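# Move masking tape from file cabinet drawer to desk

## Task

Find the roll of masking tape, which sits in either the top or the middle drawer of one of the two short, narrow file cabinets that each have three drawers, and set it on the desk. It only counts if, at the end, every drawer in the room is fully closed, no cabinet has been moved noticeably from its spot, the robot is neither fallen nor leaning, and the tape and drawers stay that way without the robot holding them.

## Robot and tools

ROBOT. A Hello Robot Stretch 3 with a single arm. A two-wheeled base (0.33 m long, 0.34 m wide) carries a mast with a lift, and a telescoping arm that sticks out to the robot's right. The base can only drive straight or spin in place; it cannot slide sideways, so the gripper is moved along the robot's forward direction by driving. Spins pivot about the point midway between the wheels, 0.05 m behind the front edge. With arm retracted and wrist folded, a spin sweeps a 0.28 m radius; an unfolded level wrist reaches beyond that.

CAMERAS. head_camera (896x504) and nav_camera (fisheye, 672x504) are on the head and both aim with head_pan_rad and head_tilt_rad. wrist_camera (644x364) rides on the gripper. Each execute_actions result carries one picture per camera, taken when the call finishes.

FRAMES. Base frame: origin on the floor between the drive wheels, x ahead, y to the left, z up. hand_pose is reported in it, at the point where the closed fingertips meet. Odometry frame = base frame at scene start; heading is positive leftward, -3.142 to 3.142.

execute_actions takes "actions", a list run in order (empty list = just report). Each action may have: "robot" (a command, a list of up to 8 commands and {"pause_s": s} waits of at most 15 s run one after another, or {"stop": true} to brake everything and clear the queue); "steps" 1 to 450 control steps at 30 per second (default 1; steps alone just waits); "until" to cut the action short.

A command may contain:
- "base": exactly one key. translate_m is a straight-line offset in metres from where the base is when the command starts, positive forward, magnitude up to 1. rotate_rad is a turn offset in radians, positive counter-clockwise seen from above, magnitude up to 3.2.
- "joints": absolute targets by name, not offsets; unnamed joints keep their current goal. lift_m 0 to 1.1 (arm height); arm_m 0 to 0.52 (extension); wrist_yaw_rad -1.345 to 4.42 (0 along the arm, positive toward the front, 3.0 folded over the base); wrist_pitch_rad -1.57 to 0.451 (negative tips fingers down); wrist_roll_rad -2.911 to 2.911; gripper_m -0.089 to 0.179 (larger is wider; real fingertip gap is 0.007 to 0.025 less, zero below 0.007); head_pan_rad -3.953 to 1.73 (positive left, -1.57 faces the arm); head_tilt_rad -1.53 to 0.419 (negative down).
- "contact_limits": {"arm_m": effort %, 1 to 100}, how hard the arm may push before it halts; lower is gentler, too low halts at once. It lasts until arm_m's next command.
Base and joint motions in one command begin together and keep running across later actions. A new command overrides at once and discards the rest of any older queue. Any bad value rejects the entire call.

"until": {"robot": {"status": "ended"}} fires when nothing reads moving and no queue runs (or instantly if the first command was refused). Fields can also be compared, e.g. {"lift_m": [">", 0.3], "base_status": ["!=", "moving"]}; operators =, !=, <, <=, >, >=. {"any": {"status": "ended"}} fires when any one motion or the queue ends.

zoom_image: {"camera": one of the three names, "region": [x0, y0, x1, y1]} in pixels of that camera's last image, origin top-left, at most 504x504; returns a finer view.

finished_scene: {"scene": current scene number}. Irreversible; call only once all motion has settled and the goal holds on its own.

SPEED. Full base speed (0.30 m/s, 1.9 rad/s) only when stowed: lift_m under 0.30, arm_m under 0.03, wrist_yaw_rad over 2.54; otherwise 0.10 m/s and 0.63 rad/s.

GRIPPER. Grip by commanding gripper_m smaller than the object; smaller squeezes harder, but a stall guard eases off, so heavy or slick items may slide. Release by going at least 0.02 above the touch point. Readings and "done" do not prove a grasp; check the cameras. To re-squeeze, send a new value.

SELF-COLLISION. Fold or unfold the wrist only with lift_m 0.32 to 0.95, wrist_pitch_rad -0.4, roll near 0; once folded, lift may go to 0.25. With wrist_yaw_rad below -0.4 keep pitch at -0.5 or lower.

BALANCE. Pushing something rigid with the gripper above roughly 0.45 m can tip the robot before a contact stop; higher contact limits and repeat pushes worsen this. Do not drive while gripping, hooking or pressing something fixed. Snagging furniture, especially reversing, can tip it: reverse the last move in small steps, free the gripper, and if still leaning drop lift_m to about 0.2.

RESULTS. base_status shows progress as (moved of goal). joint_goals, joint_status and measured_speeds per joint; refusals, queue (idle/running/done/dropped/stopped) and queue_left. Status words: moving, done (within tolerance, so avoid "=" waits), off_target (resting short, may still push), time_out, stopped, contact_stop (arm or lift pushed firmly and went slack until recommanded), torque_fault (a wrist servo quit for 10 s; avoid). Queues advance on done (off_target also for base and gripper); other endings drop the rest with a "dropped:" line. "refused:" names rejected goals; "replaced:" only reports how a prior motion ended. robot.on_its_own appears when the robot altered a goal, a joint is slack or off, a motor strains at rest, or base_tilt departs 3 degrees or more from its start.

READINGS. lidar_m: 12 distances from the base origin, 30-degree sectors, first straight ahead, counter-clockwise (4th left, 7th behind, 10th right), in a plane 0.17 m up; "-" means nothing seen. wrist_depth_mm and head_depth_mm: 7x7 median depths. base_tilt in degrees (forward/right positive). motor_effort in % with peak in brackets; readings are offset and noisy.

TIMING. The simulation keeps running while you think. Avoid drops, slams, hard hits, tipping, and moving cabinets; close drawers completely.

Each tool is called after "Call:" as name(argument=value, ...), one argument or row to a line, values as JSON.

## Session

Call:
execute_actions(
  actions=[],
)

Scene clock: 0.00 s.
robot.base_odometry: x=+0.000 y=+0.000 heading=+0.000 (m, m, rad; robot's odometry frame)
robot.turned_by_wheels: +0.000 (rad since the last result)
robot.turned_by_imu: +0.000 (rad since the last result)
robot.base_tilt: forward=-0.1 right=+0.8 (deg)
robot.lidar_m: 2.56 1.29 1.22 1.25 1.80 1.72 1.76 2.15 2.03 1.63 2.71 2.59
robot.head_depth_mm: 1896 2798 2841 2890 2915 2886 2117 / 1992 2933 3024 3010 3032 2832 2110 / 2085 3031 3101 3155 3144 2585 2127 / 2082 3166 3254 3313 3323 2708 2113 / 2096 3057 3312 3372 3430 3107 2120 / 2086 2797 2790 2815 2829 2777 2120 / 2077 2385 2414 2422 2444 2442 2115
robot.base_status: not_commanded
robot.joint_positions: lift_m=+0.339 arm_m=-0.002 wrist_yaw_rad=+3.062 wrist_pitch_rad=-0.376 wrist_roll_rad=-0.014 gripper_m=+0.037 head_pan_rad=-0.018 head_tilt_rad=-0.007
robot.joint_goals: lift_m=+0.339 arm_m=-0.002 wrist_yaw_rad=+3.062 wrist_pitch_rad=-0.376 wrist_roll_rad=-0.014 gripper_m=+0.037 head_pan_rad=-0.018 head_tilt_rad=-0.007
robot.joint_status: lift_m=not_commanded arm_m=not_commanded wrist_yaw_rad=not_commanded wrist_pitch_rad=not_commanded wrist_roll_rad=not_commanded gripper_m=not_commanded head_pan_rad=not_commanded head_tilt_rad=not_commanded
robot.measured_speeds: translate_m=+0.000 rotate_rad=+0.000 lift_m=+0.000 arm_m=+0.000 wrist_yaw_rad=+0.000 wrist_pitch_rad=+0.000 wrist_roll_rad=+0.000 head_pan_rad=+0.000 head_tilt_rad=+0.000
robot: refusals=0 queue=idle queue_left=0
robot.motor_effort: left_wheel=+0 right_wheel=+1 lift_m=+31 arm_m=+0 wrist_yaw_rad=+0 wrist_pitch_rad=+4 wrist_roll_rad=+0 gripper_m=-1 head_pan_rad=+0 head_tilt_rad=+2 (%)
robot.hand_pose: x=-0.0029 y=+0.0855 z=+0.3615 quat_wxyz=(+0.159, +0.694, +0.106, +0.694) (m; robot's base frame)
robot.wrist_depth_mm: - - - - - - 925 / - - - - - - - / - - - - - - - / 850 866 862 863 859 829 843 / 697 688 - 686 692 670 684 / 590 575 - 562 578 565 567 / 488 493 - 520 493 487 485
pictures: head_camera (sideways: a quarter turn clockwise sets it upright), nav_camera (sideways: a quarter turn counterclockwise sets it upright), wrist_camera
Images, in order (width x height): head_camera 896x504, nav_camera 672x504, wrist_camera 644x364.

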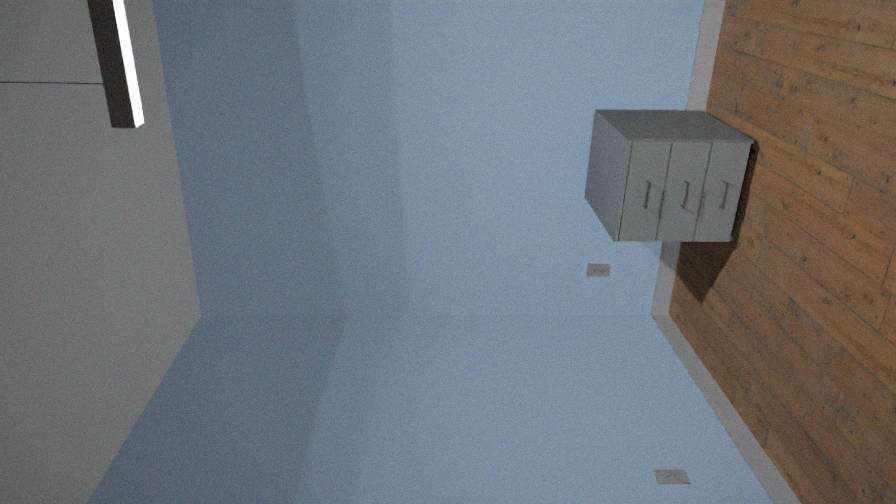

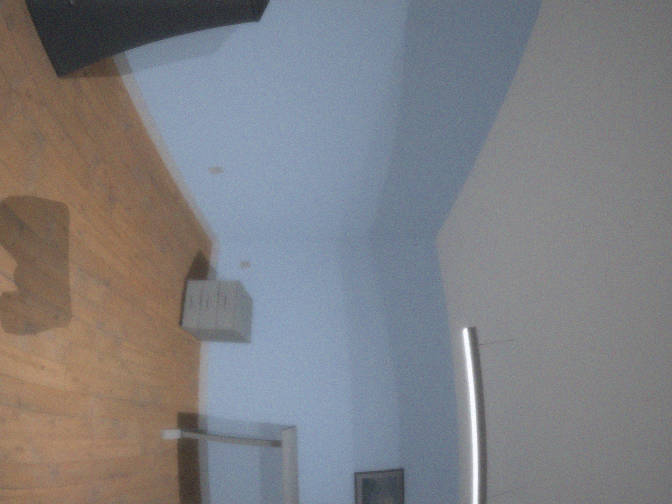

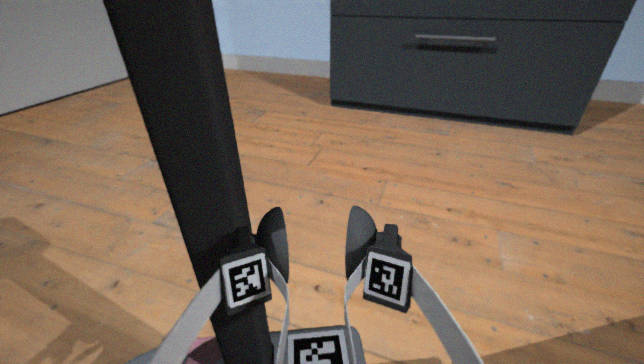

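Call:
execute_actions(
  actions=[
    {"robot":{"joints":{"head_pan_rad":-0.9,"head_tilt_rad":-0.4}},"steps":100,"until":{"robot":{"status":"ended"}}},
  ],
)

Call:
execute_actions(
  actions=[
    {"robot":{"joints":{"head_pan_rad":-2.2,"head_tilt_rad":-0.4}},"steps":100,"until":{"robot":{"status":"ended"}}},
  ],
)

Call:
execute_actions(
  actions=[
    {"robot":{"joints":{"head_pan_rad":-3.6,"head_tilt_rad":-0.4}},"steps":100,"until":{"robot":{"status":"ended"}}},
  ],
)

Scene clock: 1.20 s.
robot.base_odometry: x=+0.000 y=+0.000 heading=+0.000 (m, m, rad; robot's odometry frame)
robot.turned_by_wheels: +0.000 (rad since the last result)
robot.turned_by_imu: +0.000 (rad since the last result)
robot.base_tilt: forward=-0.1 right=+0.9 (deg)
robot.lidar_m: 2.55 1.29 1.22 1.25 1.79 1.72 1.75 2.16 2.03 1.62 2.70 2.58
robot.head_depth_mm: 2589 2675 2800 2824 2222 1711 1381 / 2951 3023 3235 3151 2196 1707 1376 / 3013 3252 3576 3118 2197 1699 1375 / 2938 3017 3396 3108 2194 1687 1382 / 2758 2942 3223 3092 2189 1691 1380 / 2628 2828 3079 3087 2178 1672 1379 / 2565 2668 2894 2920 2180 1688 1370
robot.base_status: not_commanded
robot.joint_positions: lift_m=+0.339 arm_m=-0.002 wrist_yaw_rad=+3.062 wrist_pitch_rad=-0.376 wrist_roll_rad=-0.014 gripper_m=+0.037 head_pan_rad=-0.893 head_tilt_rad=-0.395
robot.joint_goals: lift_m=+0.339 arm_m=-0.002 wrist_yaw_rad=+3.062 wrist_pitch_rad=-0.376 wrist_roll_rad=-0.014 gripper_m=+0.037 head_pan_rad=-0.900 head_tilt_rad=-0.400
robot.joint_status: lift_m=not_commanded arm_m=not_commanded wrist_yaw_rad=not_commanded wrist_pitch_rad=not_commanded wrist_roll_rad=not_commanded gripper_m=not_commanded head_pan_rad=done head_tilt_rad=done
robot.measured_speeds: translate_m=+0.000 rotate_rad=+0.000 lift_m=+0.000 arm_m=+0.000 wrist_yaw_rad=+0.000 wrist_pitch_rad=+0.000 wrist_roll_rad=+0.000 head_pan_rad=+0.000 head_tilt_rad=+0.000
robot: refusals=0 queue=done queue_left=0
robot.motor_effort: left_wheel=+1(1) right_wheel=+1(1) lift_m=+31(31) arm_m=+0(0) wrist_yaw_rad=+1(0) wrist_pitch_rad=+5(4) wrist_roll_rad=+1(1) gripper_m=+0(1) head_pan_rad=-3(31) head_tilt_rad=-1(26) (%)
robot.hand_pose: x=-0.0029 y=+0.0855 z=+0.3615 quat_wxyz=(+0.159, +0.694, +0.106, +0.694) (m; robot's base frame)
robot.wrist_depth_mm: - - - - - - 930 / - - - - - - - / - - - - - - - / 865 856 876 842 869 848 848 / 705 698 - 692 690 687 674 / 579 572 - 558 575 569 567 / 499 493 - 520 484 491 484
pictures: head_camera (sideways: a quarter turn clockwise sets it upright), nav_camera (sideways: a quarter turn counterclockwise sets it upright), wrist_camera
Images, in order (width x height): head_camera 896x504, nav_camera 672x504, wrist_camera 644x364.

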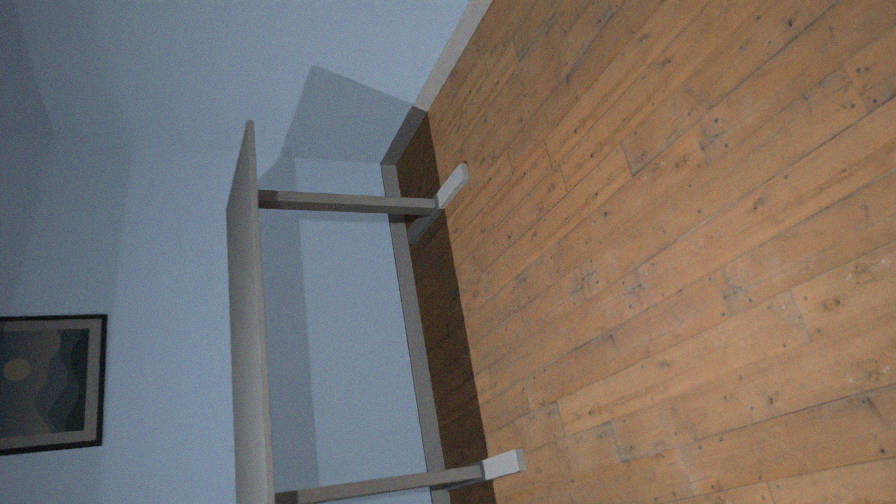

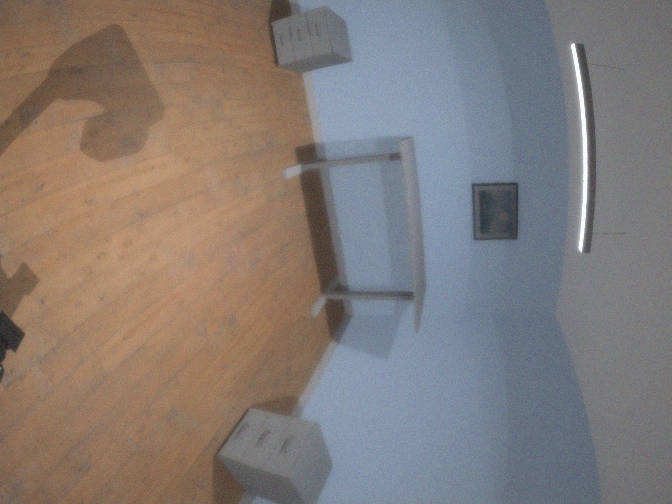

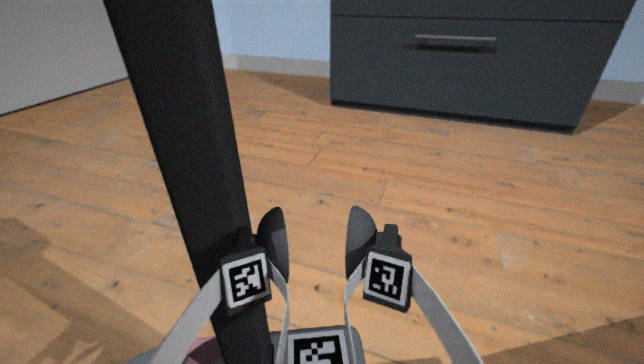

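Scene clock: 2.47 s.
robot.base_odometry: x=+0.000 y=+0.000 heading=+0.000 (m, m, rad; robot's odometry frame)
robot.turned_by_wheels: +0.000 (rad since the last result)
robot.turned_by_imu: +0.000 (rad since the last result)
robot.base_tilt: forward=-0.2 right=+0.9 (deg)
robot.lidar_m: 2.56 1.29 1.22 1.25 1.80 1.72 1.76 2.16 2.03 1.63 2.71 2.59
robot.head_depth_mm: 1868 2001 2193 2435 2201 1698 1384 / 1838 1980 2159 2353 2198 1702 1382 / 1802 1926 2098 2297 2219 1701 1390 / 1762 1890 2078 2258 2196 1689 1375 / 1734 1870 2004 2207 2209 1691 1382 / 1716 1825 1983 2151 2196 1689 1377 / 1675 1796 1954 2119 2178 1683 1371
robot.base_status: not_commanded
robot.joint_positions: lift_m=+0.339 arm_m=-0.002 wrist_yaw_rad=+3.062 wrist_pitch_rad=-0.376 wrist_roll_rad=-0.014 gripper_m=+0.037 head_pan_rad=-2.193 head_tilt_rad=-0.395
robot.joint_goals: lift_m=+0.339 arm_m=-0.002 wrist_yaw_rad=+3.062 wrist_pitch_rad=-0.376 wrist_roll_rad=-0.014 gripper_m=+0.037 head_pan_rad=-2.200 head_tilt_rad=-0.400
robot.joint_status: lift_m=not_commanded arm_m=not_commanded wrist_yaw_rad=not_commanded wrist_pitch_rad=not_commanded wrist_roll_rad=not_commanded gripper_m=not_commanded head_pan_rad=done head_tilt_rad=done
robot.measured_speeds: translate_m=+0.000 rotate_rad=+0.000 lift_m=+0.000 arm_m=+0.000 wrist_yaw_rad=+0.000 wrist_pitch_rad=+0.000 wrist_roll_rad=+0.000 head_pan_rad=+0.000 head_tilt_rad=+0.000
robot: refusals=0 queue=done queue_left=0
robot.motor_effort: left_wheel=+1(1) right_wheel=+1(1) lift_m=+31(31) arm_m=+0(0) wrist_yaw_rad=+0(0) wrist_pitch_rad=+4(5) wrist_roll_rad=+0(0) gripper_m=+0(0) head_pan_rad=-3(31) head_tilt_rad=-3(2) (%)
robot.hand_pose: x=-0.0029 y=+0.0855 z=+0.3615 quat_wxyz=(+0.159, +0.694, +0.106, +0.694) (m; robot's base frame)
robot.wrist_depth_mm: - - - - - - 919 / - - - - - - - / - - - - - - - / 866 878 885 867 869 856 852 / 689 698 - 681 704 683 673 / 567 581 - 558 577 561 569 / 501 499 - 513 485 488 496
pictures: head_camera (sideways: a quarter turn clockwise sets it upright), nav_camera (sideways: a quarter turn counterclockwise sets it upright), wrist_camera
Images, in order (width x height): head_camera 896x504, nav_camera 672x504, wrist_camera 644x364.

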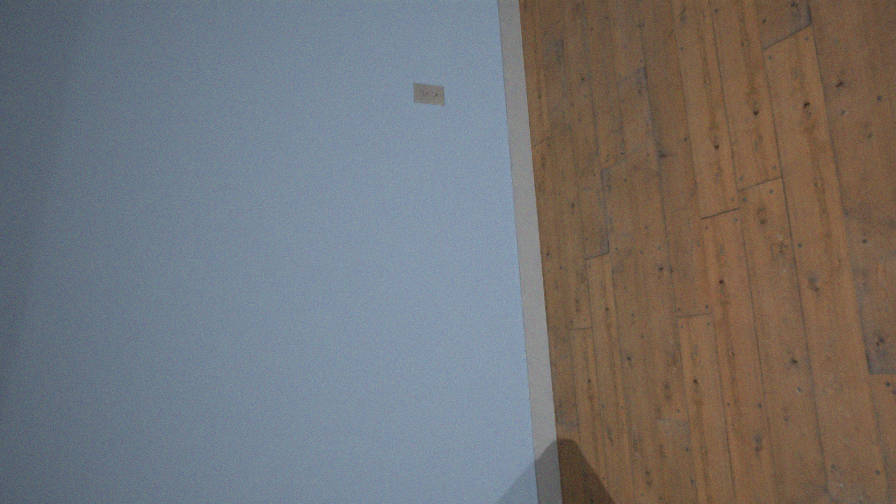

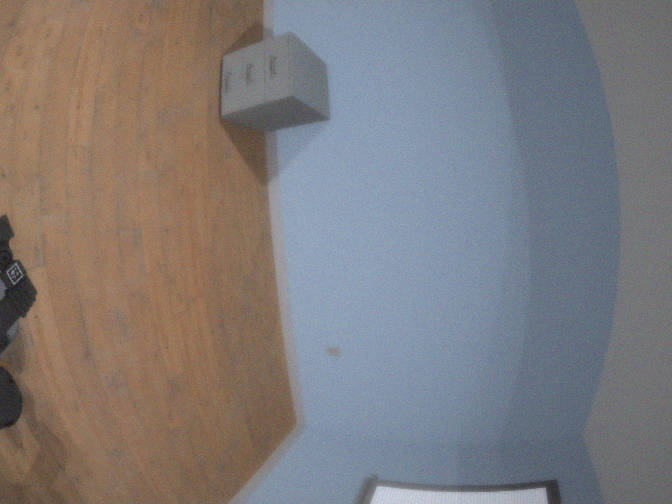

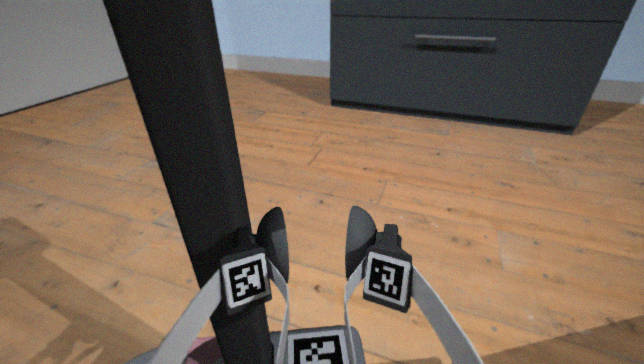

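Scene clock: 3.77 s.
robot.base_odometry: x=+0.000 y=+0.000 heading=+0.000 (m, m, rad; robot's odometry frame)
robot.turned_by_wheels: +0.000 (rad since the last result)
robot.turned_by_imu: +0.000 (rad since the last result)
robot.base_tilt: forward=-0.1 right=+0.8 (deg)
robot.lidar_m: 2.56 1.29 1.22 1.26 1.79 1.72 1.76 2.16 2.03 1.62 2.70 2.59
robot.head_depth_mm: 1469 1583 1692 1853 2008 1697 1380 / 1479 1588 1713 1873 2029 1699 1390 / 1465 1584 1707 1878 2027 1700 1382 / 1476 1579 1710 1865 2016 1689 1379 / 1459 1571 1702 1868 2022 1703 1378 / 1466 1581 1696 1875 2027 1680 1369 / 1467 1579 1704 1864 2015 1683 1372
robot.base_status: not_commanded
robot.joint_positions: lift_m=+0.339 arm_m=-0.002 wrist_yaw_rad=+3.062 wrist_pitch_rad=-0.376 wrist_roll_rad=-0.014 gripper_m=+0.037 head_pan_rad=-3.593 head_tilt_rad=-0.395
robot.joint_goals: lift_m=+0.339 arm_m=-0.002 wrist_yaw_rad=+3.062 wrist_pitch_rad=-0.376 wrist_roll_rad=-0.014 gripper_m=+0.037 head_pan_rad=-3.600 head_tilt_rad=-0.400
robot.joint_status: lift_m=not_commanded arm_m=not_commanded wrist_yaw_rad=not_commanded wrist_pitch_rad=not_commanded wrist_roll_rad=not_commanded gripper_m=not_commanded head_pan_rad=done head_tilt_rad=done
robot.measured_speeds: translate_m=+0.000 rotate_rad=+0.000 lift_m=+0.000 arm_m=+0.000 wrist_yaw_rad=+0.000 wrist_pitch_rad=+0.000 wrist_roll_rad=+0.000 head_pan_rad=+0.000 head_tilt_rad=+0.000
robot: refusals=0 queue=done queue_left=0
robot.motor_effort: left_wheel=+1(0) right_wheel=+1(1) lift_m=+31(32) arm_m=+0(0) wrist_yaw_rad=+1(0) wrist_pitch_rad=+4(5) wrist_roll_rad=+0(0) gripper_m=+0(0) head_pan_rad=-3(31) head_tilt_rad=-3(2) (%)
robot.hand_pose: x=-0.0029 y=+0.0855 z=+0.3615 quat_wxyz=(+0.159, +0.694, +0.106, +0.694) (m; robot's base frame)
robot.wrist_depth_mm: - - - - - - 920 / - - - - - - - / - - - - - - - / 859 862 890 837 845 843 854 / 693 693 - 672 694 685 675 / 586 580 - 564 571 570 553 / 499 490 - 524 488 486 489
pictures: head_camera (sideways: a quarter turn clockwise sets it upright), nav_camera (sideways: a quarter turn counterclockwise sets it upright), wrist_camera
Images, in order (width x height): head_camera 896x504, nav_camera 672x504, wrist_camera 644x364.

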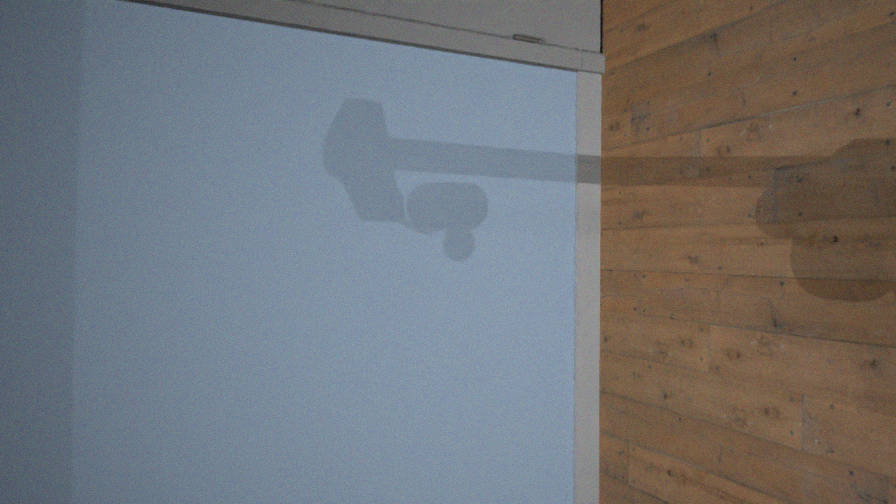

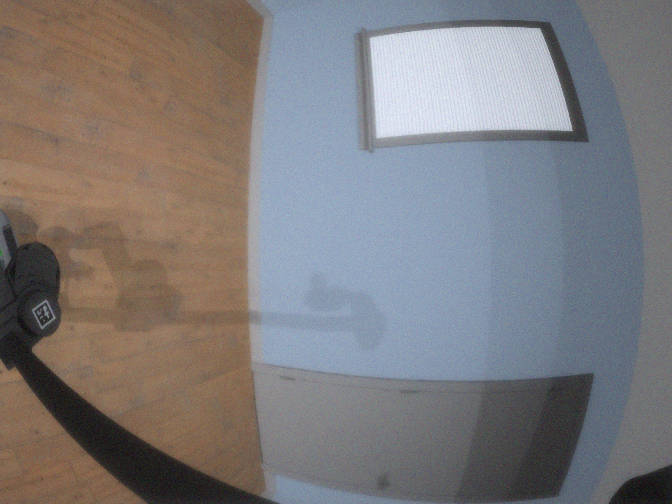

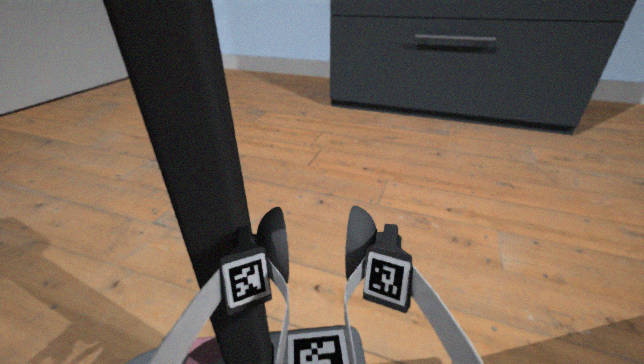

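Call:
execute_actions(
  actions=[
    {"robot":{"joints":{"head_pan_rad":-1.6,"head_tilt_rad":-0.55}},"steps":100,"until":{"robot":{"status":"ended"}}},
  ],
)

Call:
execute_actions(
  actions=[
    {"robot":{"joints":{"head_pan_rad":1.1,"head_tilt_rad":-0.45}},"steps":100,"until":{"robot":{"status":"ended"}}},
  ],
)

Scene clock: 5.47 s.
robot.base_odometry: x=+0.000 y=+0.000 heading=+0.000 (m, m, rad; robot's odometry frame)
robot.turned_by_wheels: +0.000 (rad since the last result)
robot.turned_by_imu: +0.000 (rad since the last result)
robot.base_tilt: forward=-0.2 right=+0.8 (deg)
robot.lidar_m: 2.56 1.29 1.23 1.25 1.80 1.72 1.76 2.15 2.03 1.62 2.71 2.59
robot.head_depth_mm: 1687 1826 2008 2210 1842 1496 1259 / 1759 1914 2096 2282 1834 1492 1261 / 1818 2000 2185 2330 1840 1497 1254 / 1898 2087 2034 2009 1829 1484 1250 / 1981 2181 2015 2016 1815 1491 1258 / 2065 2276 2504 2173 1819 1486 1250 / 2168 2414 2718 2331 1802 1479 1246
robot.base_status: not_commanded
robot.joint_positions: lift_m=+0.339 arm_m=-0.002 wrist_yaw_rad=+3.062 wrist_pitch_rad=-0.376 wrist_roll_rad=-0.014 gripper_m=+0.037 head_pan_rad=-1.607 head_tilt_rad=-0.543
robot.joint_goals: lift_m=+0.339 arm_m=-0.002 wrist_yaw_rad=+3.062 wrist_pitch_rad=-0.376 wrist_roll_rad=-0.014 gripper_m=+0.037 head_pan_rad=-1.600 head_tilt_rad=-0.550
robot.joint_status: lift_m=not_commanded arm_m=not_commanded wrist_yaw_rad=not_commanded wrist_pitch_rad=not_commanded wrist_roll_rad=not_commanded gripper_m=not_commanded head_pan_rad=done head_tilt_rad=done
robot.measured_speeds: translate_m=+0.000 rotate_rad=+0.000 lift_m=+0.000 arm_m=+0.000 wrist_yaw_rad=+0.000 wrist_pitch_rad=+0.000 wrist_roll_rad=+0.000 head_pan_rad=+0.000 head_tilt_rad=+0.000
robot: refusals=0 queue=done queue_left=0
robot.motor_effort: left_wheel=+1(0) right_wheel=+1(0) lift_m=+31(32) arm_m=+0(0) wrist_yaw_rad=+0(0) wrist_pitch_rad=+5(4) wrist_roll_rad=+0(0) gripper_m=+0(0) head_pan_rad=+2(31) head_tilt_rad=-3(16) (%)
robot.hand_pose: x=-0.0029 y=+0.0855 z=+0.3615 quat_wxyz=(+0.159, +0.694, +0.106, +0.694) (m; robot's base frame)
robot.wrist_depth_mm: - - - - - - 903 / - - - - - - - / - - - - - - - / 860 861 869 852 864 845 847 / 712 688 - 688 690 683 676 / 582 576 - 558 583 562 566 / 501 493 - 522 489 485 488
pictures: head_camera (sideways: a quarter turn clockwise sets it upright), nav_camera (sideways: a quarter turn counterclockwise sets it upright), wrist_camera
Images, in order (width x height): head_camera 896x504, nav_camera 672x504, wrist_camera 644x364.

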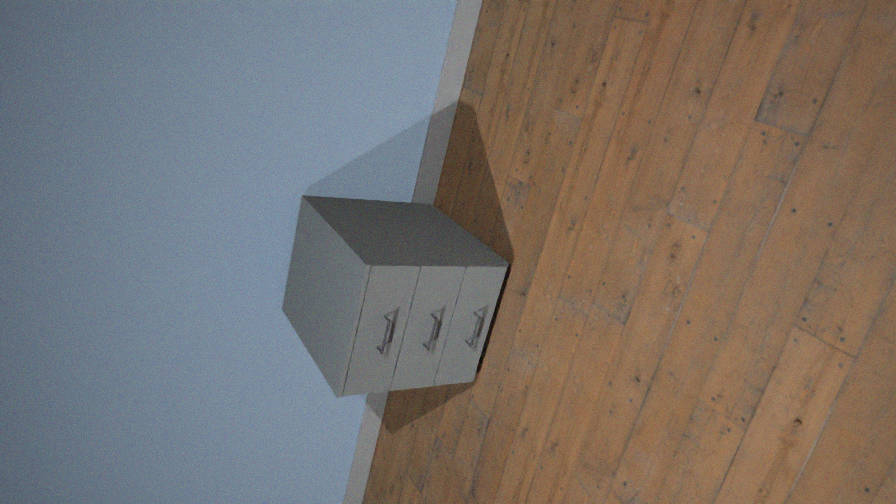

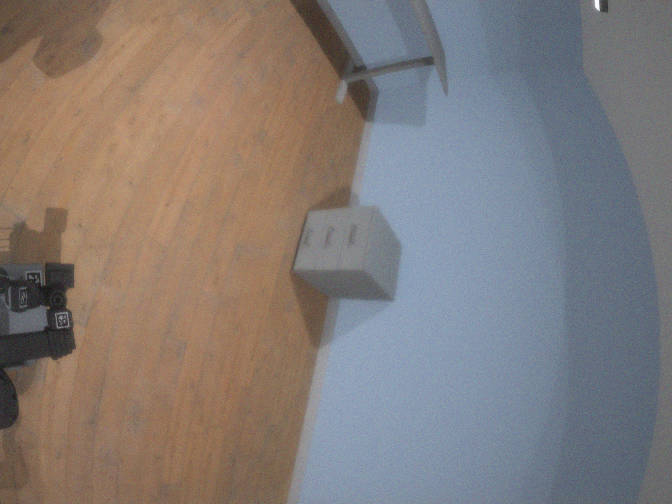

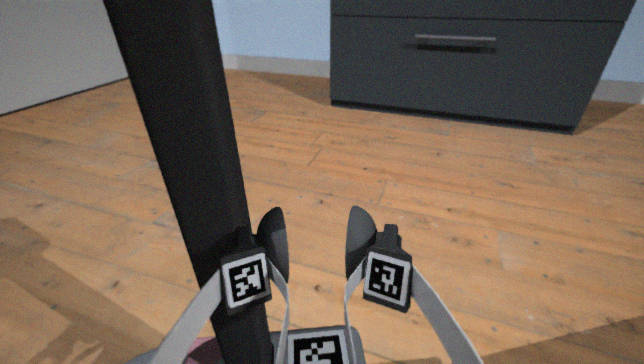

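Scene clock: 7.37 s.
robot.base_odometry: x=+0.000 y=+0.000 heading=+0.000 (m, m, rad; robot's odometry frame)
robot.turned_by_wheels: +0.000 (rad since the last result)
robot.turned_by_imu: +0.000 (rad since the last result)
robot.base_tilt: forward=-0.2 right=+0.9 (deg)
robot.lidar_m: 2.56 1.29 1.22 1.25 1.79 1.72 1.76 2.16 2.03 1.62 2.70 2.59
robot.head_depth_mm: 1465 1597 1257 1911 2034 1605 1334 / 1469 1552 1222 1350 1512 1594 1325 / 1457 1549 1220 1347 1511 1598 1323 / 1459 1548 1214 1331 1493 1599 1322 / 1459 1544 1222 1329 1479 1591 1312 / 1449 1542 1216 1341 1489 1585 1316 / 1442 1531 1216 1335 1549 1584 1305
robot.base_status: not_commanded
robot.joint_positions: lift_m=+0.339 arm_m=-0.002 wrist_yaw_rad=+3.062 wrist_pitch_rad=-0.376 wrist_roll_rad=-0.014 gripper_m=+0.037 head_pan_rad=+1.093 head_tilt_rad=-0.458
robot.joint_goals: lift_m=+0.339 arm_m=-0.002 wrist_yaw_rad=+3.062 wrist_pitch_rad=-0.376 wrist_roll_rad=-0.014 gripper_m=+0.037 head_pan_rad=+1.100 head_tilt_rad=-0.450
robot.joint_status: lift_m=not_commanded arm_m=not_commanded wrist_yaw_rad=not_commanded wrist_pitch_rad=not_commanded wrist_roll_rad=not_commanded gripper_m=not_commanded head_pan_rad=done head_tilt_rad=done
robot.measured_speeds: translate_m=+0.000 rotate_rad=+0.000 lift_m=+0.000 arm_m=+0.000 wrist_yaw_rad=+0.000 wrist_pitch_rad=+0.000 wrist_roll_rad=+0.000 head_pan_rad=+0.000 head_tilt_rad=+0.000
robot: refusals=0 queue=done queue_left=0
robot.motor_effort: left_wheel=+1(1) right_wheel=+0(1) lift_m=+31(31) arm_m=+0(0) wrist_yaw_rad=+1(0) wrist_pitch_rad=+5(4) wrist_roll_rad=+0(0) gripper_m=+0(0) head_pan_rad=+3(30) head_tilt_rad=+4(14) (%)
robot.hand_pose: x=-0.0029 y=+0.0855 z=+0.3615 quat_wxyz=(+0.159, +0.694, +0.106, +0.694) (m; robot's base frame)
robot.wrist_depth_mm: - - - - - - 920 / - - - - - - - / - - - - - - - / 888 871 864 880 859 844 848 / 689 703 - 678 683 670 684 / 582 572 - 560 591 571 585 / 498 503 - 522 486 486 488
pictures: head_camera (sideways: a quarter turn clockwise sets it upright), nav_camera (sideways: a quarter turn counterclockwise sets it upright), wrist_camera
Images, in order (width x height): head_camera 896x504, nav_camera 672x504, wrist_camera 644x364.

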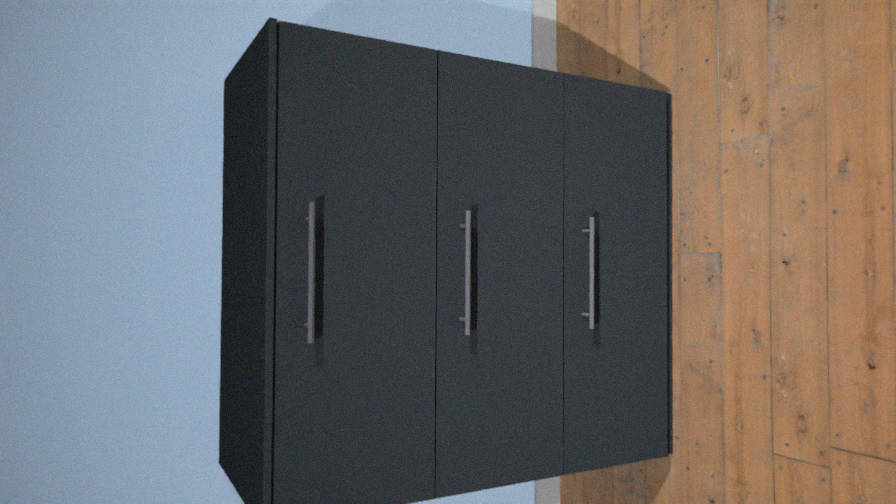

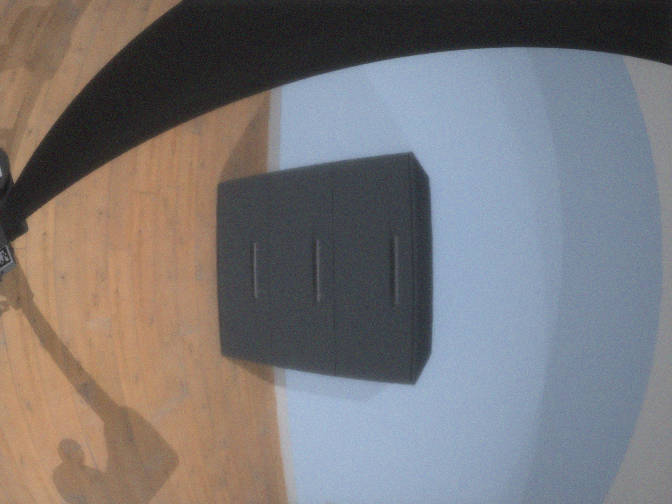

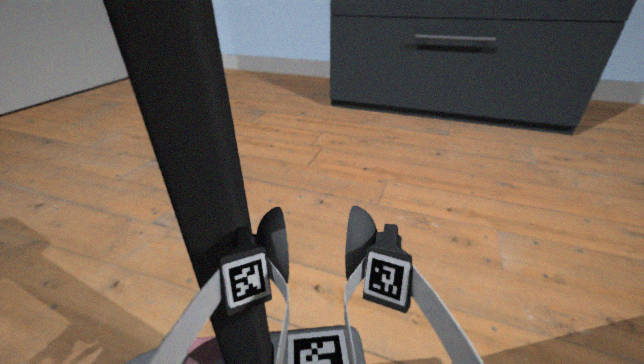

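Call:
execute_actions(
  actions=[
    {"robot":[{"joints":{"lift_m":0.28,"head_pan_rad":-1.57,"head_tilt_rad":-0.75}},{"base":{"rotate_rad":-1.023}},{"base":{"translate_m":0.6}},{"base":{"translate_m":0.5}},{"base":{"rotate_rad":0.565}},{"joints":{"lift_m":0.45,"wrist_pitch_rad":-0.4}},{"joints":{"wrist_yaw_rad":0.0}},{"joints":{"wrist_pitch_rad":0.0,"wrist_roll_rad":1.57,"gripper_m":0.12}}],"steps":450,"until":{"robot":{"status":"ended"}}},
    {"steps":300,"until":{"robot":{"status":"ended"}}},
  ],
)

Scene clock: 26.97 s.
robot.base_odometry: x=+0.573 y=-0.939 heading=-0.458 (m, m, rad; robot's odometry frame)
robot.turned_by_wheels: -0.458 (rad since the last result)
robot.turned_by_imu: -0.456 (rad since the last result)
robot.base_tilt: forward=-0.1 right=+0.9 (deg)
robot.lidar_m: 1.68 1.97 2.20 1.86 1.87 2.75 2.64 2.05 0.92 0.90 1.51 1.85
robot.head_depth_mm: 1263 1440 1661 1835 1553 1336 1168 / 1260 1440 1633 1762 1543 1329 1158 / 1268 1440 1367 1209 1447 1317 1181 / 1261 1441 1372 1201 1442 1322 1195 / 1265 1442 1461 1245 1463 1315 1153 / 1261 1442 1680 1828 1530 1314 1151 / 1267 1439 1670 1819 1527 1315 1148
robot.base_status: done (rotate_rad +0.5649 of +0.5650)
robot.joint_positions: lift_m=+0.449 arm_m=-0.002 wrist_yaw_rad=+0.002 wrist_pitch_rad=-0.023 wrist_roll_rad=+1.567 gripper_m=+0.120 head_pan_rad=-1.563 head_tilt_rad=-0.741
robot.joint_goals: lift_m=+0.450 arm_m=-0.002 wrist_yaw_rad=+0.000 wrist_pitch_rad=+0.000 wrist_roll_rad=+1.570 gripper_m=+0.120 head_pan_rad=-1.570 head_tilt_rad=-0.750
robot.joint_status: lift_m=done arm_m=not_commanded wrist_yaw_rad=done wrist_pitch_rad=done wrist_roll_rad=done gripper_m=done head_pan_rad=done head_tilt_rad=done
robot.measured_speeds: translate_m=+0.000 rotate_rad=+0.000 lift_m=+0.000 arm_m=+0.000 wrist_yaw_rad=+0.000 wrist_pitch_rad=+0.000 wrist_roll_rad=+0.000 head_pan_rad=+0.000 head_tilt_rad=+0.000
robot: refusals=0 queue=done queue_left=0
robot.motor_effort: left_wheel=-1(9) right_wheel=+3(9) lift_m=+44(45) arm_m=+0(0) wrist_yaw_rad=-1(0) wrist_pitch_rad=+6(7) wrist_roll_rad=+2(3) gripper_m=+0(81) head_pan_rad=-3(30) head_tilt_rad=-4(25) (%)
robot.hand_pose: x=-0.0210 y=-0.3989 z=+0.5580 quat_wxyz=(+0.002, +0.001, -1.000, -0.012) (m; robot's base frame)
robot.wrist_depth_mm: - - - - 604 601 606 / - - - 927 622 623 592 / - - - - 627 648 608 / - - - - 657 662 604 / - - - - - 745 603 / - - - - - 791 606 / - - - - - - 604
pictures: head_camera (sideways: a quarter turn clockwise sets it upright), nav_camera (sideways: a quarter turn counterclockwise sets it upright), wrist_camera
Images, in order (width x height): head_camera 896x504, nav_camera 672x504, wrist_camera 644x364.

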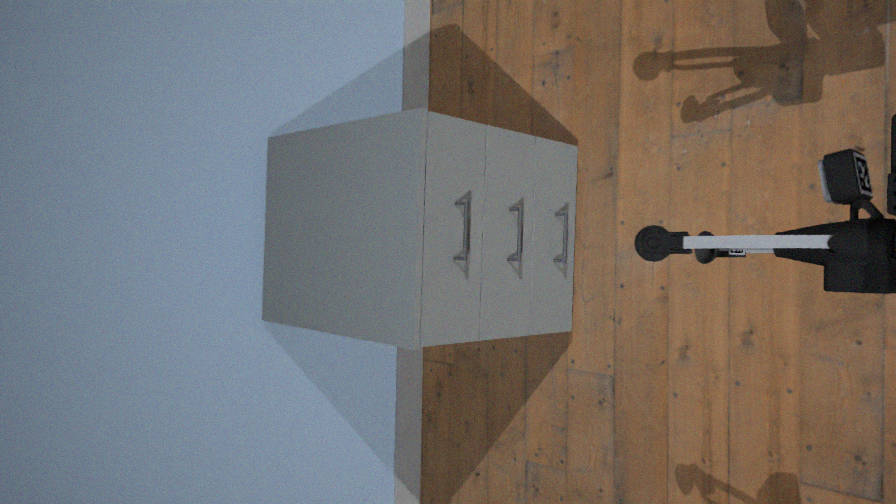

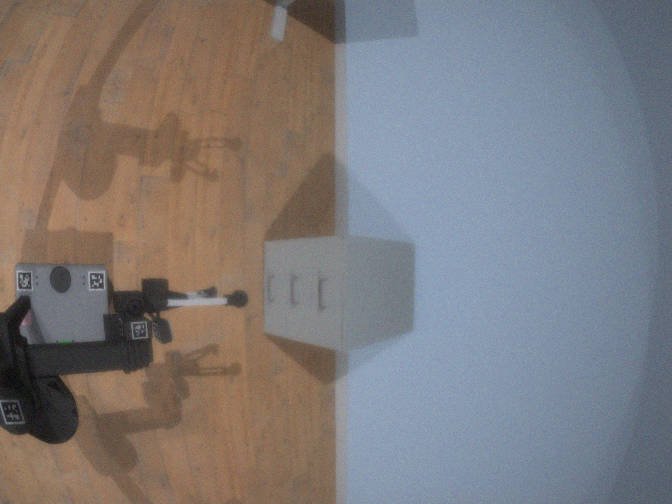

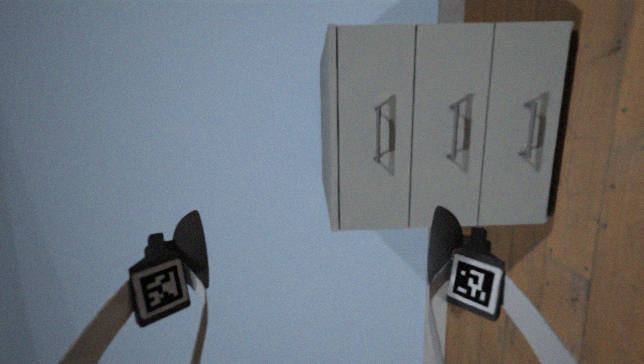

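Call:
execute_actions(
  actions=[
    {"robot":{"base":{"translate_m":-0.02},"joints":{"lift_m":0.327,"arm_m":0.36,"gripper_m":0.09,"wrist_pitch_rad":0.02}},"steps":300,"until":{"robot":{"status":"ended"}}},
  ],
)

Scene clock: 31.20 s.
robot.base_odometry: x=+0.555 y=-0.930 heading=-0.458 (m, m, rad; robot's odometry frame)
robot.turned_by_wheels: +0.000 (rad since the last result)
robot.turned_by_imu: -0.001 (rad since the last result)
robot.base_tilt: forward=-0.1 right=+0.8 (deg)
robot.lidar_m: 1.69 1.99 2.23 1.85 1.87 2.72 2.63 2.05 0.92 0.90 1.51 1.87
robot.head_depth_mm: 1257 1434 1664 1837 1548 1325 1166 / 1260 1431 1631 1795 1549 1326 1162 / 1262 1435 1367 1199 1438 1316 1158 / 1261 1434 1369 1200 1446 1316 1153 / 1261 1435 1416 1210 1462 1315 1156 / 1267 1439 1677 1815 1523 1311 1151 / 1266 1440 1681 1799 1520 1304 1152
robot.base_status: done (translate_m -0.0200 of -0.0200)
robot.joint_positions: lift_m=+0.328 arm_m=+0.360 wrist_yaw_rad=+0.001 wrist_pitch_rad=-0.001 wrist_roll_rad=+1.568 gripper_m=+0.090 head_pan_rad=-1.563 head_tilt_rad=-0.741
robot.joint_goals: lift_m=+0.327 arm_m=+0.360 wrist_yaw_rad=+0.000 wrist_pitch_rad=+0.020 wrist_roll_rad=+1.570 gripper_m=+0.090 head_pan_rad=-1.570 head_tilt_rad=-0.750
robot.joint_status: lift_m=done arm_m=done wrist_yaw_rad=done wrist_pitch_rad=done wrist_roll_rad=done gripper_m=done head_pan_rad=done head_tilt_rad=done
robot.measured_speeds: translate_m=+0.000 rotate_rad=+0.000 lift_m=+0.000 arm_m=+0.000 wrist_yaw_rad=+0.000 wrist_pitch_rad=+0.000 wrist_roll_rad=+0.000 head_pan_rad=+0.000 head_tilt_rad=+0.000
robot: refusals=0 queue=done queue_left=0
robot.motor_effort: left_wheel=-1(6) right_wheel=+3(4) lift_m=+17(44) arm_m=+3(4) wrist_yaw_rad=+0(1) wrist_pitch_rad=+6(6) wrist_roll_rad=+1(2) gripper_m=-1(81) head_pan_rad=-3(3) head_tilt_rad=-4(4) (%)
robot.hand_pose: x=-0.0212 y=-0.7608 z=+0.4416 quat_wxyz=(+0.002, +0.000, -1.000, -0.001) (m; robot's base frame)
robot.wrist_depth_mm: 759 748 270 267 269 268 271 / 784 787 281 275 279 278 281 / 802 793 289 284 284 286 290 / 815 828 822 294 298 299 298 / 851 841 308 304 304 308 311 / 873 876 318 316 323 321 323 / 897 927 918 328 332 334 336
pictures: head_camera (sideways: a quarter turn clockwise sets it upright), nav_camera (sideways: a quarter turn counterclockwise sets it upright), wrist_camera
Images, in order (width x height): head_camera 896x504, nav_camera 672x504, wrist_camera 644x364.

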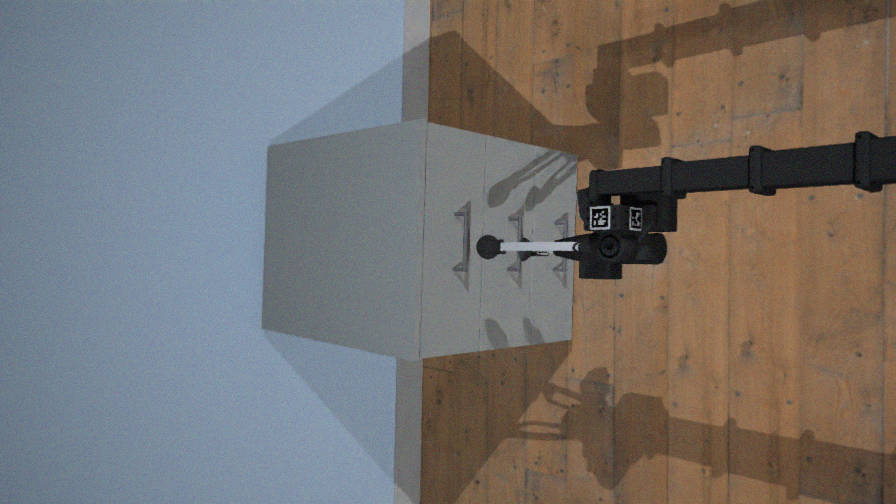

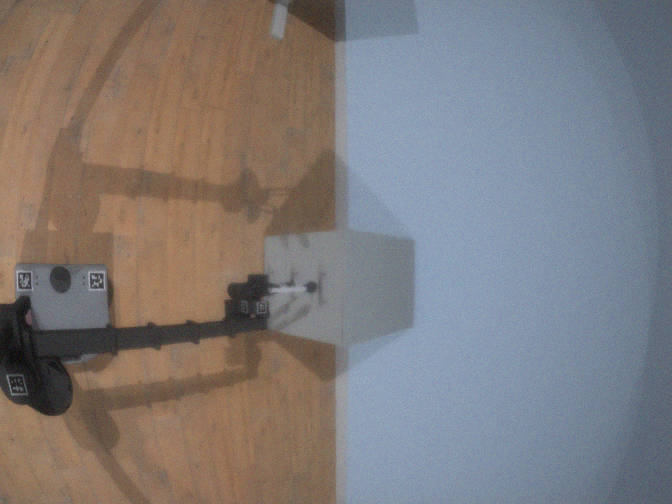

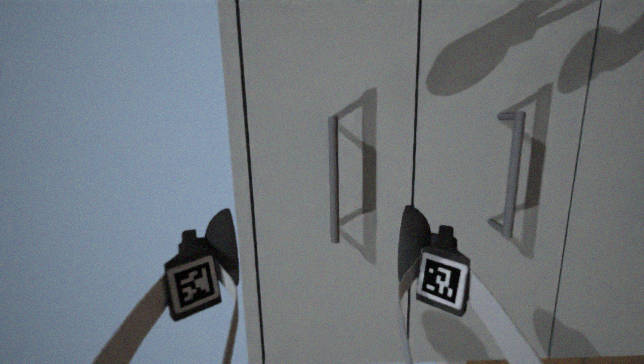

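Call:
execute_actions(
  actions=[
    {"robot":[{"joints":{"lift_m":0.315,"gripper_m":0.07}},{"joints":{"arm_m":0.465},"contact_limits":{"arm_m":15}}],"steps":300,"until":{"robot":{"status":"ended"}}},
  ],
)

Scene clock: 33.93 s.
robot.base_odometry: x=+0.555 y=-0.930 heading=-0.458 (m, m, rad; robot's odometry frame)
robot.turned_by_wheels: +0.000 (rad since the last result)
robot.turned_by_imu: -0.001 (rad since the last result)
robot.base_tilt: forward=-0.1 right=+1.0 (deg)
robot.lidar_m: 1.69 1.99 2.23 1.86 1.87 2.73 2.63 2.05 0.92 0.89 1.51 1.87
robot.head_depth_mm: 1261 1439 1670 1844 1551 1334 1160 / 1264 1438 1624 1798 1541 1327 1164 / 1261 1443 1375 1203 1435 1319 1169 / 1266 1443 1370 1201 1431 1318 1155 / 1260 1438 1410 1208 1462 1321 1152 / 1265 1436 1669 1821 1529 1316 1147 / 1270 1446 1675 1811 1518 1307 1146
robot.base_status: done (translate_m -0.0200 of -0.0200)
robot.joint_positions: lift_m=+0.316 arm_m=+0.465 wrist_yaw_rad=+0.001 wrist_pitch_rad=-0.001 wrist_roll_rad=+1.568 gripper_m=+0.070 head_pan_rad=-1.563 head_tilt_rad=-0.741
robot.joint_goals: lift_m=+0.315 arm_m=+0.465 wrist_yaw_rad=+0.000 wrist_pitch_rad=+0.020 wrist_roll_rad=+1.570 gripper_m=+0.070 head_pan_rad=-1.570 head_tilt_rad=-0.750
robot.joint_status: lift_m=done arm_m=done wrist_yaw_rad=done wrist_pitch_rad=done wrist_roll_rad=done gripper_m=done head_pan_rad=done head_tilt_rad=done
robot.measured_speeds: translate_m=+0.000 rotate_rad=+0.000 lift_m=+0.000 arm_m=+0.000 wrist_yaw_rad=+0.000 wrist_pitch_rad=+0.000 wrist_roll_rad=+0.000 head_pan_rad=+0.000 head_tilt_rad=+0.000
robot: refusals=0 queue=done queue_left=0
robot.motor_effort: left_wheel=-1(1) right_wheel=+3(3) lift_m=+17(16) arm_m=+3(2) wrist_yaw_rad=+0(0) wrist_pitch_rad=+6(6) wrist_roll_rad=+1(2) gripper_m=-1(74) head_pan_rad=-3(3) head_tilt_rad=-4(3) (%)
robot.contact_limits: arm_m 15 (drawing in: default 16, maximum 26; extending or still: default 22, maximum 35)
robot.hand_pose: x=-0.0212 y=-0.8658 z=+0.4296 quat_wxyz=(+0.002, +0.000, -1.000, -0.001) (m; robot's base frame)
robot.wrist_depth_mm: 663 656 171 171 172 173 174 / 678 675 176 177 178 180 180 / 697 689 183 184 184 185 187 / 726 725 189 189 191 193 191 / 739 764 195 196 197 198 199 / 776 765 205 204 208 206 207 / 792 820 212 213 213 215 216
pictures: head_camera (sideways: a quarter turn clockwise sets it upright), nav_camera (sideways: a quarter turn counterclockwise sets it upright), wrist_camera
Images, in order (width x height): head_camera 896x504, nav_camera 672x504, wrist_camera 644x364.

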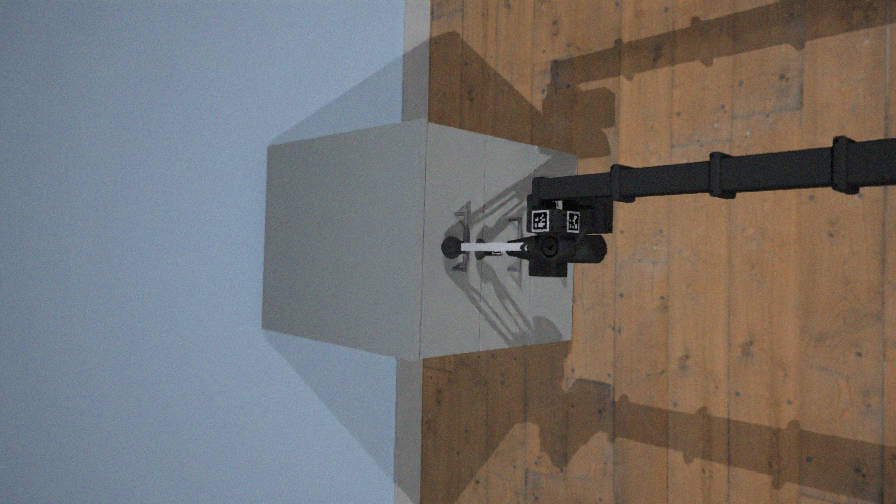

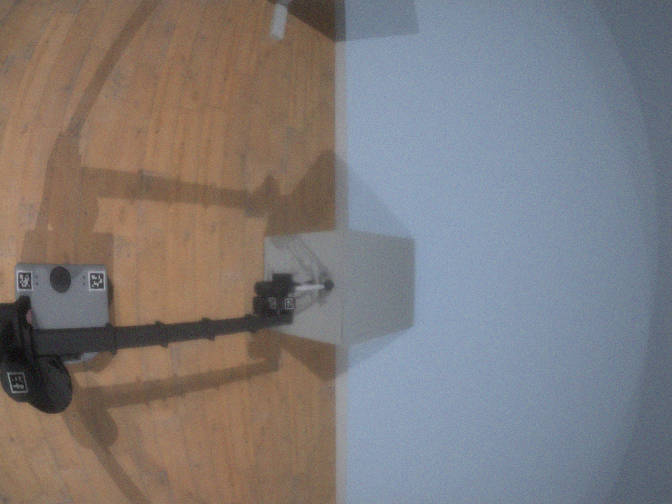

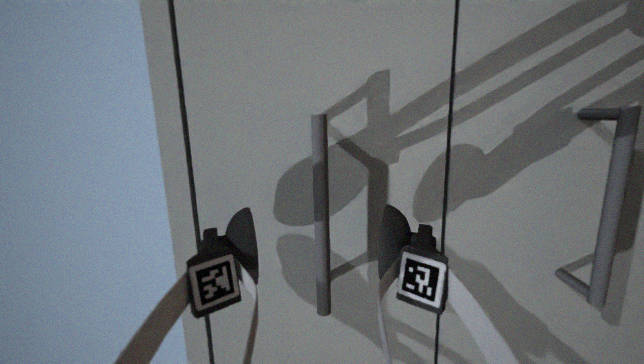

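Call:
execute_actions(
  actions=[
    {"robot":[{"joints":{"arm_m":0.48},"contact_limits":{"arm_m":15}},{"joints":{"gripper_m":-0.03}}],"steps":300,"until":{"robot":{"status":"ended"}}},
  ],
)

Scene clock: 36.40 s.
robot.base_odometry: x=+0.555 y=-0.930 heading=-0.458 (m, m, rad; robot's odometry frame)
robot.turned_by_wheels: +0.000 (rad since the last result)
robot.turned_by_imu: -0.001 (rad since the last result)
robot.base_tilt: forward=-0.2 right=+0.8 (deg)
robot.lidar_m: 1.69 1.99 2.23 1.85 1.87 2.73 2.63 2.05 0.92 0.90 1.51 1.86
robot.head_depth_mm: 1263 1432 1661 1826 1547 1327 1163 / 1262 1441 1628 1797 1547 1326 1163 / 1258 1434 1379 1208 1443 1325 1165 / 1261 1437 1366 1193 1458 1315 1152 / 1271 1434 1422 1211 1455 1317 1158 / 1265 1437 1683 1827 1528 1310 1149 / 1262 1434 1672 1821 1527 1307 1152
robot.base_status: done (translate_m -0.0200 of -0.0200)
robot.joint_positions: lift_m=+0.316 arm_m=+0.479 wrist_yaw_rad=-0.003 wrist_pitch_rad=+0.021 wrist_roll_rad=+1.568 gripper_m=-0.029 head_pan_rad=-1.563 head_tilt_rad=-0.741
robot.joint_goals: lift_m=+0.315 arm_m=+0.480 wrist_yaw_rad=+0.000 wrist_pitch_rad=+0.020 wrist_roll_rad=+1.570 gripper_m=-0.030 head_pan_rad=-1.570 head_tilt_rad=-0.750
robot.joint_status: lift_m=done arm_m=done wrist_yaw_rad=done wrist_pitch_rad=done wrist_roll_rad=done gripper_m=done head_pan_rad=done head_tilt_rad=done
robot.measured_speeds: translate_m=+0.000 rotate_rad=+0.000 lift_m=+0.000 arm_m=+0.000 wrist_yaw_rad=+0.000 wrist_pitch_rad=+0.000 wrist_roll_rad=+0.000 head_pan_rad=+0.000 head_tilt_rad=+0.000
robot: refusals=0 queue=done queue_left=0
robot.motor_effort: left_wheel=-4(3) right_wheel=+7(7) lift_m=+16(17) arm_m=+11(11) wrist_yaw_rad=+3(3) wrist_pitch_rad=+0(8) wrist_roll_rad=+1(2) gripper_m=-23(99) head_pan_rad=-3(2) head_tilt_rad=-3(3) (%)
robot.contact_limits: arm_m 15 (drawing in: default 16, maximum 26; extending or still: default 22, maximum 35)
robot.hand_pose: x=-0.0220 y=-0.8802 z=+0.4351 quat_wxyz=(+0.002, -0.001, -1.000, +0.010) (m; robot's base frame)
robot.wrist_depth_mm: 670 670 161 160 161 160 160 / 687 676 166 166 165 166 165 / 692 701 171 170 171 171 170 / 721 717 178 178 177 176 176 / 742 749 183 183 183 184 183 / 779 784 - 190 190 190 189 / 789 801 198 198 198 197 197
pictures: head_camera (sideways: a quarter turn clockwise sets it upright), nav_camera (sideways: a quarter turn counterclockwise sets it upright), wrist_camera
Images, in order (width x height): head_camera 896x504, nav_camera 672x504, wrist_camera 644x364.

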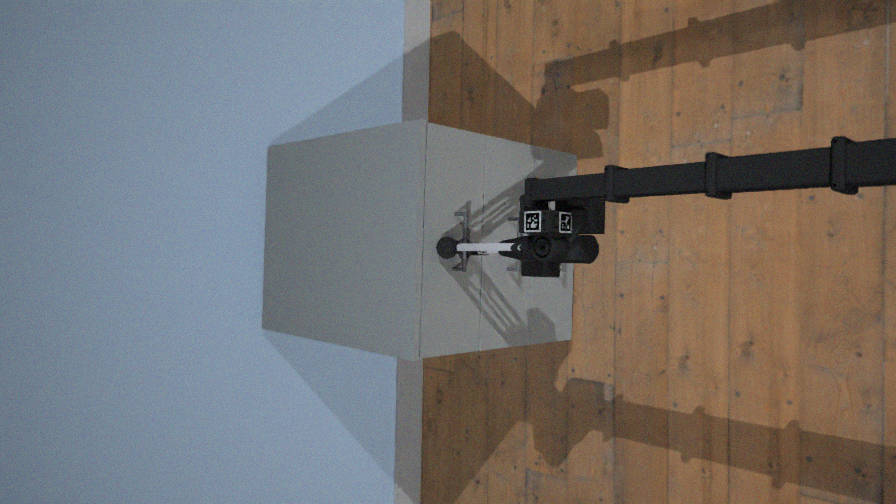

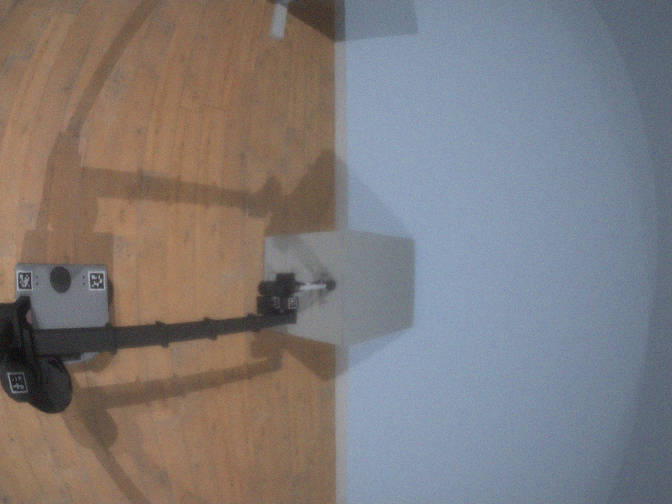

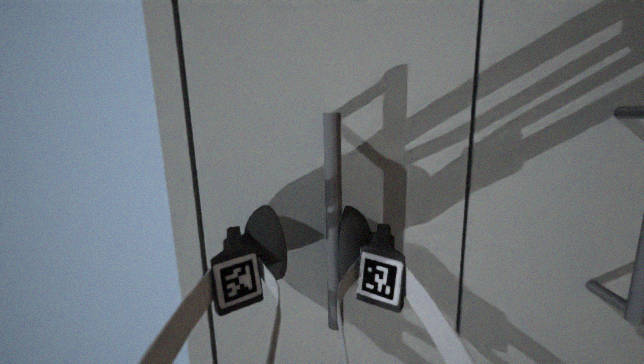

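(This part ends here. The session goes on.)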